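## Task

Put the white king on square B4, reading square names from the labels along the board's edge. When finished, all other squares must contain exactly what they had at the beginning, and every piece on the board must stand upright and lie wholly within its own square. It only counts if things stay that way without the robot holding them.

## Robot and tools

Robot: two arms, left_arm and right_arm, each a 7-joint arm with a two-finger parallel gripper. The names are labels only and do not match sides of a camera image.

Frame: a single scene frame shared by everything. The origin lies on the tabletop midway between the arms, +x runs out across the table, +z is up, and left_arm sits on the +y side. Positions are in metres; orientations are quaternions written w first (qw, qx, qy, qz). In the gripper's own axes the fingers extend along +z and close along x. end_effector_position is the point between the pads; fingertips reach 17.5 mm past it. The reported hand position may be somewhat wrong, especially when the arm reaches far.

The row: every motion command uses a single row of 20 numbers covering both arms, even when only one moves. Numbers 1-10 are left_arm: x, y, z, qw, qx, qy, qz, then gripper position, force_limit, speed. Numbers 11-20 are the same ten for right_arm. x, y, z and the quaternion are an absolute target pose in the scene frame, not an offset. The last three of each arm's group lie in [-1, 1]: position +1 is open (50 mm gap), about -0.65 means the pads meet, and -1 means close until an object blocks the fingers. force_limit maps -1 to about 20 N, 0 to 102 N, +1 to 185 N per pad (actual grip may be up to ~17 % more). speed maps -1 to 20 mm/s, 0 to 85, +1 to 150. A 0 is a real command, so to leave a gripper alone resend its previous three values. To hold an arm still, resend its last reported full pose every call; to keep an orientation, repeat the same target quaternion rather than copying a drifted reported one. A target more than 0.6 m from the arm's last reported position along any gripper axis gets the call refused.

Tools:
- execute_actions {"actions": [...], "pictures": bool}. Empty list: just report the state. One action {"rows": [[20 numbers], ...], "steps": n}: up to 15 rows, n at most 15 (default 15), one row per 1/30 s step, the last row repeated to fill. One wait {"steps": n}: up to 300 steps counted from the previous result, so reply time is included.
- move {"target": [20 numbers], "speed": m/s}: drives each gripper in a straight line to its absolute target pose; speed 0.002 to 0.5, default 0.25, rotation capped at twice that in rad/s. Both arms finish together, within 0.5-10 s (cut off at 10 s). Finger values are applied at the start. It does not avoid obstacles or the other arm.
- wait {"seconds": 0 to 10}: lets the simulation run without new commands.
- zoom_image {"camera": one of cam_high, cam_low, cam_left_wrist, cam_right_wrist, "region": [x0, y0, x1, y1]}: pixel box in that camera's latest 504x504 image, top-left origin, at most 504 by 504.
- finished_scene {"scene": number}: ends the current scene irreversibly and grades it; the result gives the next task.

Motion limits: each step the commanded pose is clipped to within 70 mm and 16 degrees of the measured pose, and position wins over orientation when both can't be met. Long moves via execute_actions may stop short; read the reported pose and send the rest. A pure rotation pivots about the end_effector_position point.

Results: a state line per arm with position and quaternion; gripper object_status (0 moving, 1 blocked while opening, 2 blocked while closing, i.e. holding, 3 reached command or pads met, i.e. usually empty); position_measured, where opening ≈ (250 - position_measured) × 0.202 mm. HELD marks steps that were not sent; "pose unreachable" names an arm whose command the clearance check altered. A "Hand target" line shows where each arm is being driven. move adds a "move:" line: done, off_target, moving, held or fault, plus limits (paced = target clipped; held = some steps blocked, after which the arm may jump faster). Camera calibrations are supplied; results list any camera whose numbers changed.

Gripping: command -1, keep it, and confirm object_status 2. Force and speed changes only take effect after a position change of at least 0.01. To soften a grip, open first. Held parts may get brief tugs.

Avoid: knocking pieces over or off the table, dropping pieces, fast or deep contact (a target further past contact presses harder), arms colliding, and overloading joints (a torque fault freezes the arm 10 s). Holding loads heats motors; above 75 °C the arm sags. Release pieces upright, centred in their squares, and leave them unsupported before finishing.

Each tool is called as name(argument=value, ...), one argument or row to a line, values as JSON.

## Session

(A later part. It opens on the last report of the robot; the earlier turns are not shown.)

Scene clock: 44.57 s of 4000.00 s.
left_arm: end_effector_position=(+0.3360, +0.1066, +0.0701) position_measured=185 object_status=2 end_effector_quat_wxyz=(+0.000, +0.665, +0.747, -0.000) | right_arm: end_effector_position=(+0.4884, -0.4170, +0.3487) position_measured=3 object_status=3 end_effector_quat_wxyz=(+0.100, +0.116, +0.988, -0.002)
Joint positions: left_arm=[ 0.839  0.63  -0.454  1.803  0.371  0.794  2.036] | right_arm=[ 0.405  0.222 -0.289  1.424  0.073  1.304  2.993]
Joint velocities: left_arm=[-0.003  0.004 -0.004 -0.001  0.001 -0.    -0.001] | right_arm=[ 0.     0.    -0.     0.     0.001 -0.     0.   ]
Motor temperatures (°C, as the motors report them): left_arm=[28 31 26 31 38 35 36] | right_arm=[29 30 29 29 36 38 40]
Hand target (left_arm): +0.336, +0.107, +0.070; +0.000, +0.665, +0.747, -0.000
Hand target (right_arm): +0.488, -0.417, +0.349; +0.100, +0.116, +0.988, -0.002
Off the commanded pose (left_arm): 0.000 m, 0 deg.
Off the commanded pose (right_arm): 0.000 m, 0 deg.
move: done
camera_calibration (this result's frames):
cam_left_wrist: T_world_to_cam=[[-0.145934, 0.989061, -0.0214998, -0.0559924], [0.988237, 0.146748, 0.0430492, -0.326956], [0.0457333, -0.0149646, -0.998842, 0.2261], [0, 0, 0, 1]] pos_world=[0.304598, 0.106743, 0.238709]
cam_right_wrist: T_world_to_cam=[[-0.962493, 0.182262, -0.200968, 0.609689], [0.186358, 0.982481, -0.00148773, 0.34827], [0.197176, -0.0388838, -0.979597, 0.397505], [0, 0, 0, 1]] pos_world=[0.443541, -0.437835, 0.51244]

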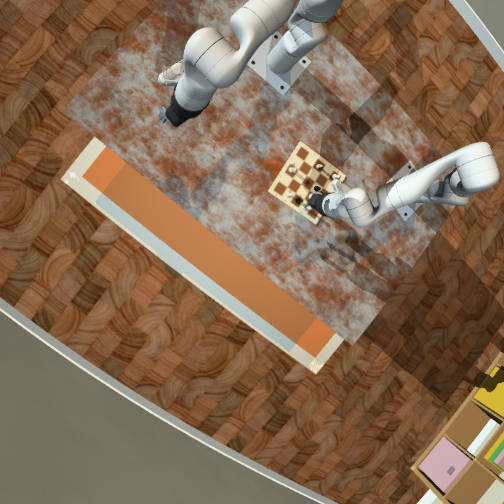

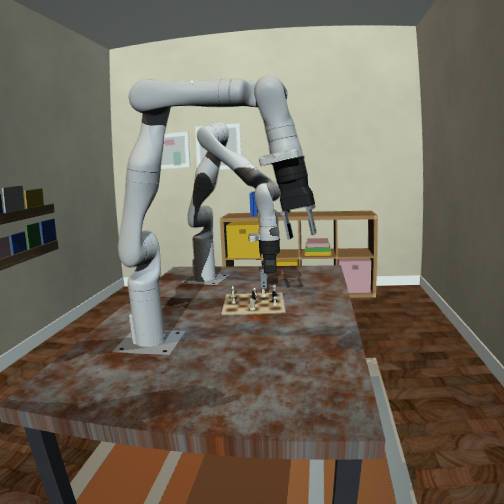

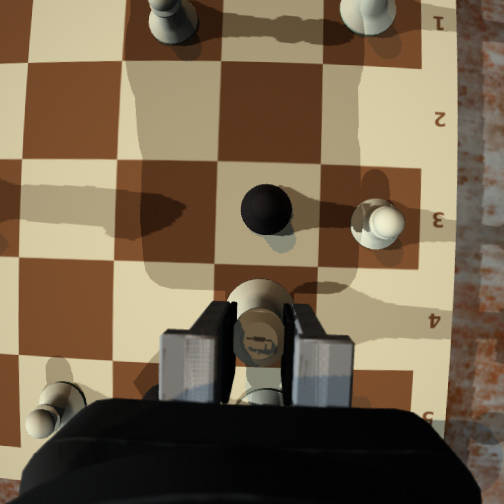

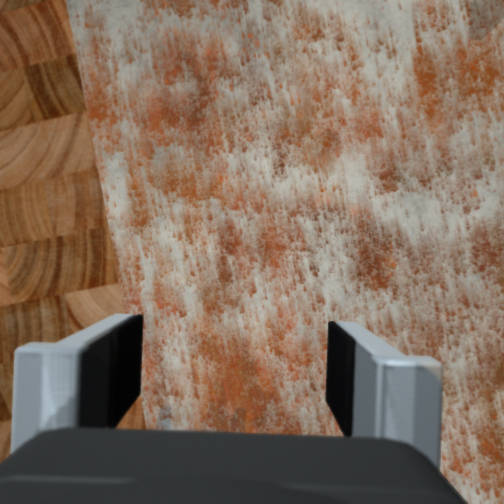

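move(
  target=[0.3365,0.1087,0.0605,0,0.665,0.747,0,-1,-0.6,-0.6,0.4884,-0.417,0.3487,0.1,0.116,0.988,-0.002,1,0,0],
  speed=0.02,
)

move(
  target=[0.3365,0.1087,0.0605,0,0.665,0.747,0,0.35,-0.6,-0.6,0.4884,-0.417,0.3487,0.1,0.116,0.988,-0.002,1,0,0],
)

move(
  target=[0.3365,0.1087,0.17,0,0.665,0.747,0,0.35,-0.6,-0.6,0.4884,-0.417,0.3487,0.1,0.116,0.988,-0.002,1,0,0],
  speed=0.18,
)

Scene clock: 50.87 s of 4000.00 s.
left_arm: end_effector_position=(+0.3365, +0.1086, +0.0606) position_measured=185 object_status=2 end_effector_quat_wxyz=(+0.000, +0.665, +0.747, -0.000) | right_arm: end_effector_position=(+0.4884, -0.4170, +0.3487) position_measured=3 object_status=3 end_effector_quat_wxyz=(+0.100, +0.116, +0.988, -0.002)
Joint positions: left_arm=[ 0.829  0.645 -0.445  1.814  0.382  0.768  2.022] | right_arm=[ 0.405  0.222 -0.289  1.424  0.073  1.304  2.993]
Joint velocities: left_arm=[-0.002  0.002 -0.001  0.     0.    -0.    -0.001] | right_arm=[-0.     0.001  0.     0.001 -0.     0.     0.   ]
Motor temperatures (°C, as the motors report them): left_arm=[28 31 26 31 38 35 36] | right_arm=[29 30 29 29 36 38 40]
Hand target (left_arm): +0.337, +0.109, +0.060; +0.000, +0.665, +0.747, -0.000
Hand target (right_arm): +0.488, -0.417, +0.349; +0.100, +0.116, +0.988, -0.002
Off the commanded pose (left_arm): 0.000 m, 0 deg.
Off the commanded pose (right_arm): 0.000 m, 0 deg.
After step 90, 2.60 s passed at rest.
move: done
camera_calibration (this result's frames):
cam_left_wrist: T_world_to_cam=[[-0.146265, 0.989022, -0.0210291, -0.0579989], [0.988185, 0.147059, 0.0431745, -0.327352], [0.0457931, -0.0144657, -0.998846, 0.216447], [0, 0, 0, 1]] pos_world=[0.305089, 0.108633, 0.229111]
cam_right_wrist: T_world_to_cam=[[-0.962493, 0.182262, -0.200968, 0.609689], [0.186358, 0.982481, -0.00148758, 0.34827], [0.197176, -0.0388837, -0.979597, 0.397505], [0, 0, 0, 1]] pos_world=[0.443541, -0.437835, 0.51244]

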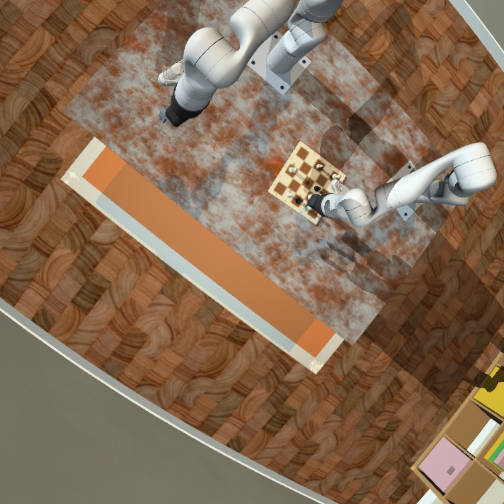

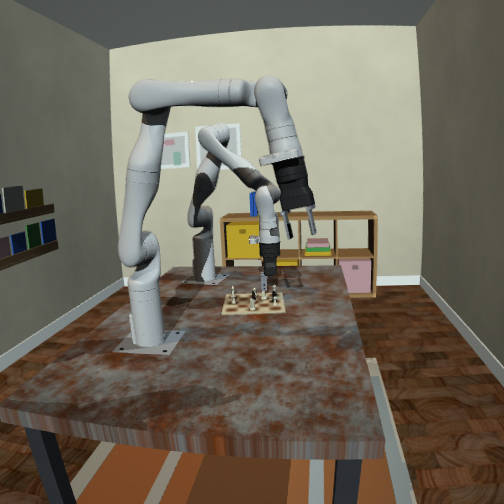

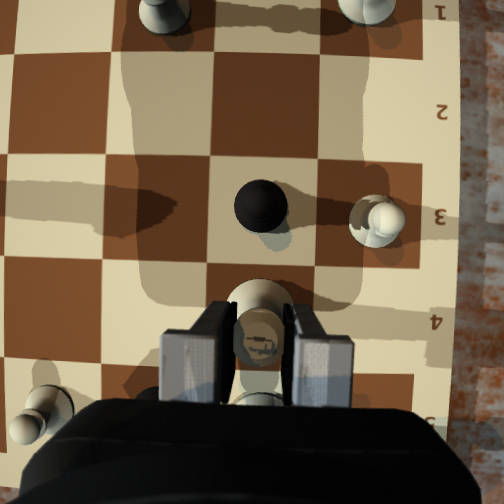

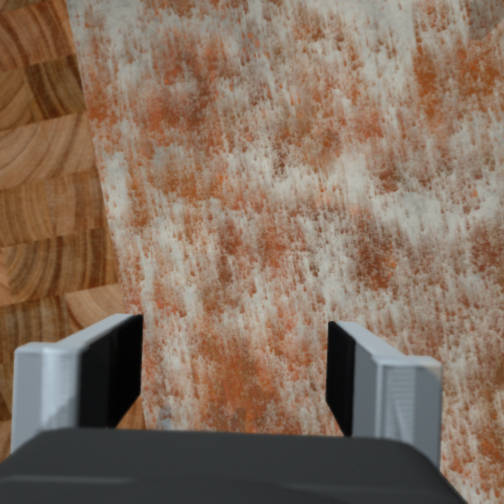

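Scene clock: 51.57 s of 4000.00 s.
left_arm: end_effector_position=(+0.3365, +0.1087, +0.0605) position_measured=100 object_status=3 end_effector_quat_wxyz=(+0.000, +0.665, +0.747, +0.000) | right_arm: end_effector_position=(+0.4884, -0.4170, +0.3487) position_measured=3 object_status=3 end_effector_quat_wxyz=(+0.100, +0.116, +0.988, -0.002)
Joint positions: left_arm=[ 0.829  0.645 -0.445  1.814  0.382  0.768  2.022] | right_arm=[ 0.405  0.222 -0.289  1.424  0.073  1.304  2.993]
Joint velocities: left_arm=[-0.    -0.    -0.002 -0.     0.    -0.    -0.001] | right_arm=[-0.001 -0.001  0.    -0.     0.001 -0.    -0.   ]
Motor temperatures (°C, as the motors report them): left_arm=[28 31 26 31 38 35 36] | right_arm=[29 30 29 29 36 38 40]
Hand target (left_arm): +0.336, +0.109, +0.060; -0.000, +0.665, +0.747, -0.000
Hand target (right_arm): +0.488, -0.417, +0.349; +0.100, +0.116, +0.988, -0.002
Off the commanded pose (left_arm): 0.000 m, 0 deg.
Off the commanded pose (right_arm): 0.000 m, 0 deg.
move: done
camera_calibration (this result's frames):
cam_left_wrist: T_world_to_cam=[[-0.146444, 0.988999, -0.0208724, -0.0580506], [0.988159, 0.147231, 0.0431851, -0.327411], [0.0457831, -0.0143011, -0.998849, 0.216381], [0, 0, 0, 1]] pos_world=[0.305126, 0.108712, 0.229059]
cam_right_wrist: T_world_to_cam=[[-0.962493, 0.182262, -0.200968, 0.609689], [0.186358, 0.982481, -0.00148764, 0.34827], [0.197176, -0.0388838, -0.979597, 0.397505], [0, 0, 0, 1]] pos_world=[0.44354, -0.437835, 0.51244]

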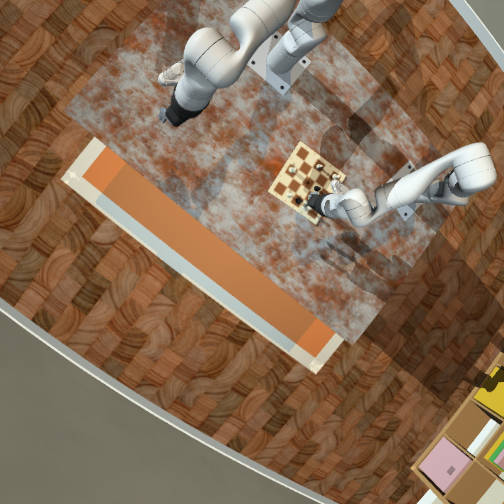

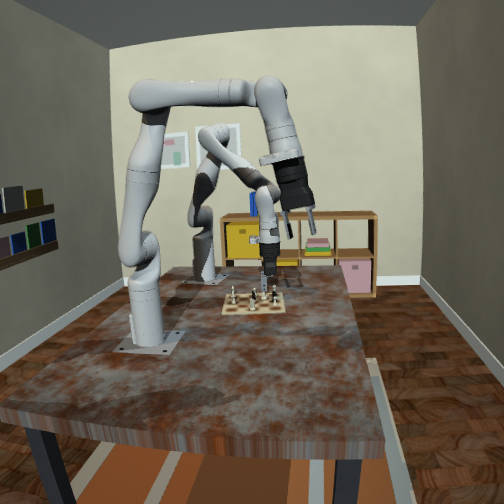

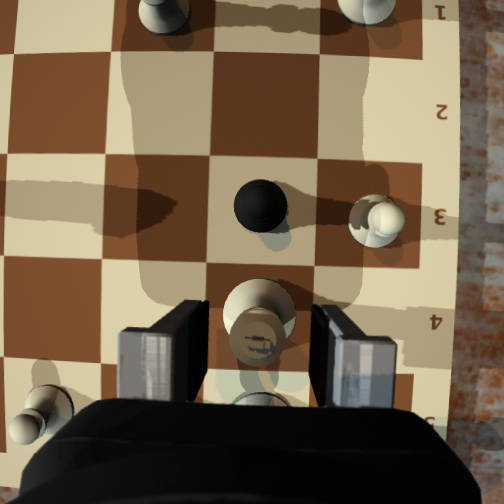

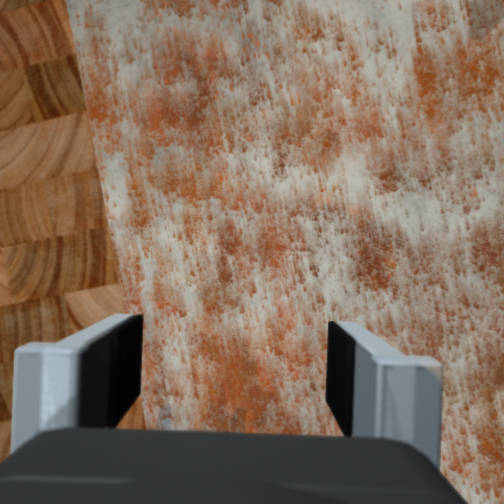

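Scene clock: 52.57 s of 4000.00 s.
left_arm: end_effector_position=(+0.3365, +0.1092, +0.1699) position_measured=100 object_status=3 end_effector_quat_wxyz=(-0.000, +0.665, +0.747, +0.000) | right_arm: end_effector_position=(+0.4884, -0.4170, +0.3487) position_measured=3 object_status=3 end_effector_quat_wxyz=(+0.100, +0.116, +0.988, -0.002)
Joint positions: left_arm=[ 0.883  0.478 -0.516  1.677  0.263  1.056  2.125] | right_arm=[ 0.405  0.222 -0.289  1.424  0.073  1.304  2.993]
Joint velocities: left_arm=[ 0.002 -0.004  0.    -0.    -0.001  0.001  0.001] | right_arm=[-0.001  0.    -0.     0.    -0.001 -0.    -0.001]
Motor temperatures (°C, as the motors report them): left_arm=[28 31 26 31 38 35 36] | right_arm=[29 30 29 29 36 38 40]
Hand target (left_arm): +0.336, +0.109, +0.170; +0.000, +0.665, +0.747, +0.000
Hand target (right_arm): +0.488, -0.417, +0.349; +0.100, +0.116, +0.988, -0.002
Off the commanded pose (left_arm): 0.001 m, 0 deg.
Off the commanded pose (right_arm): 0.000 m, 0 deg.
move: done
camera_calibration (this result's frames):
cam_left_wrist: T_world_to_cam=[[-0.14712, 0.988914, -0.0201093, -0.0561931], [0.988041, 0.147878, 0.0436606, -0.332341], [0.0461504, -0.0134455, -0.998844, 0.325474], [0, 0, 0, 1]] pos_world=[0.305079, 0.109092, 0.338478]
cam_right_wrist: T_world_to_cam=[[-0.962493, 0.182262, -0.200968, 0.609689], [0.186358, 0.982481, -0.00148741, 0.34827], [0.197176, -0.0388835, -0.979597, 0.397505], [0, 0, 0, 1]] pos_world=[0.443541, -0.437835, 0.512441]

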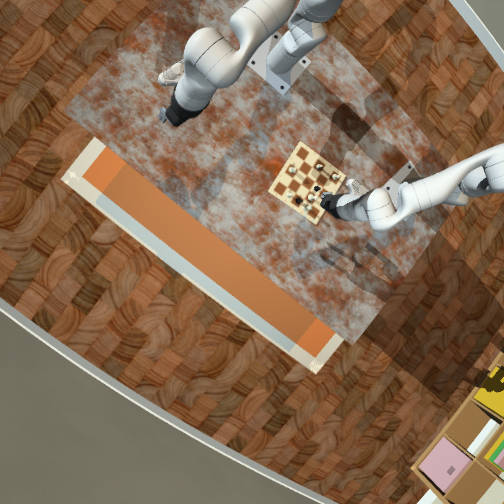

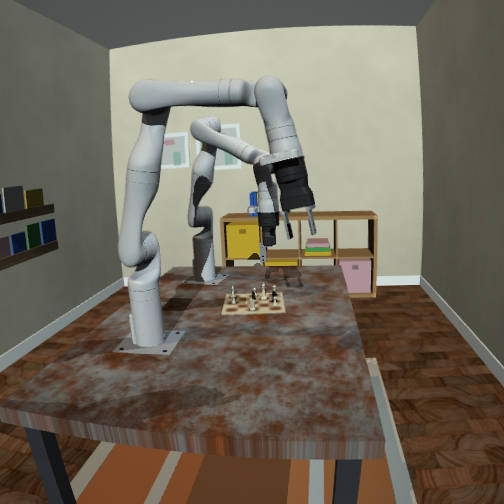

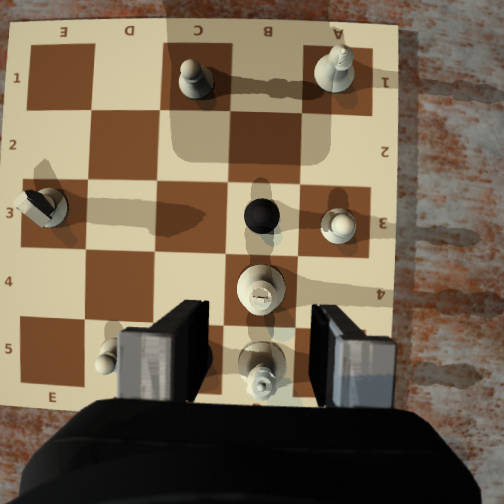

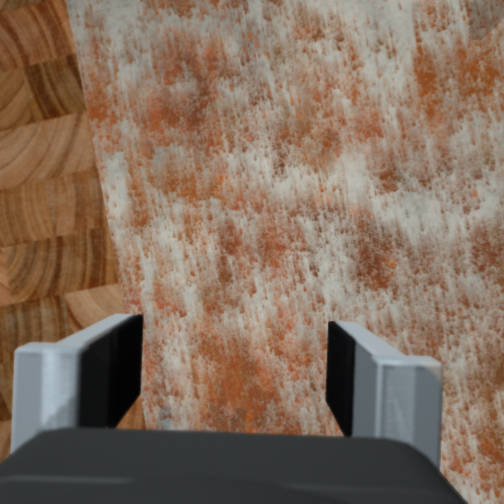

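finished_scene(
  scene=1,
)

The scene is finished: the task was done.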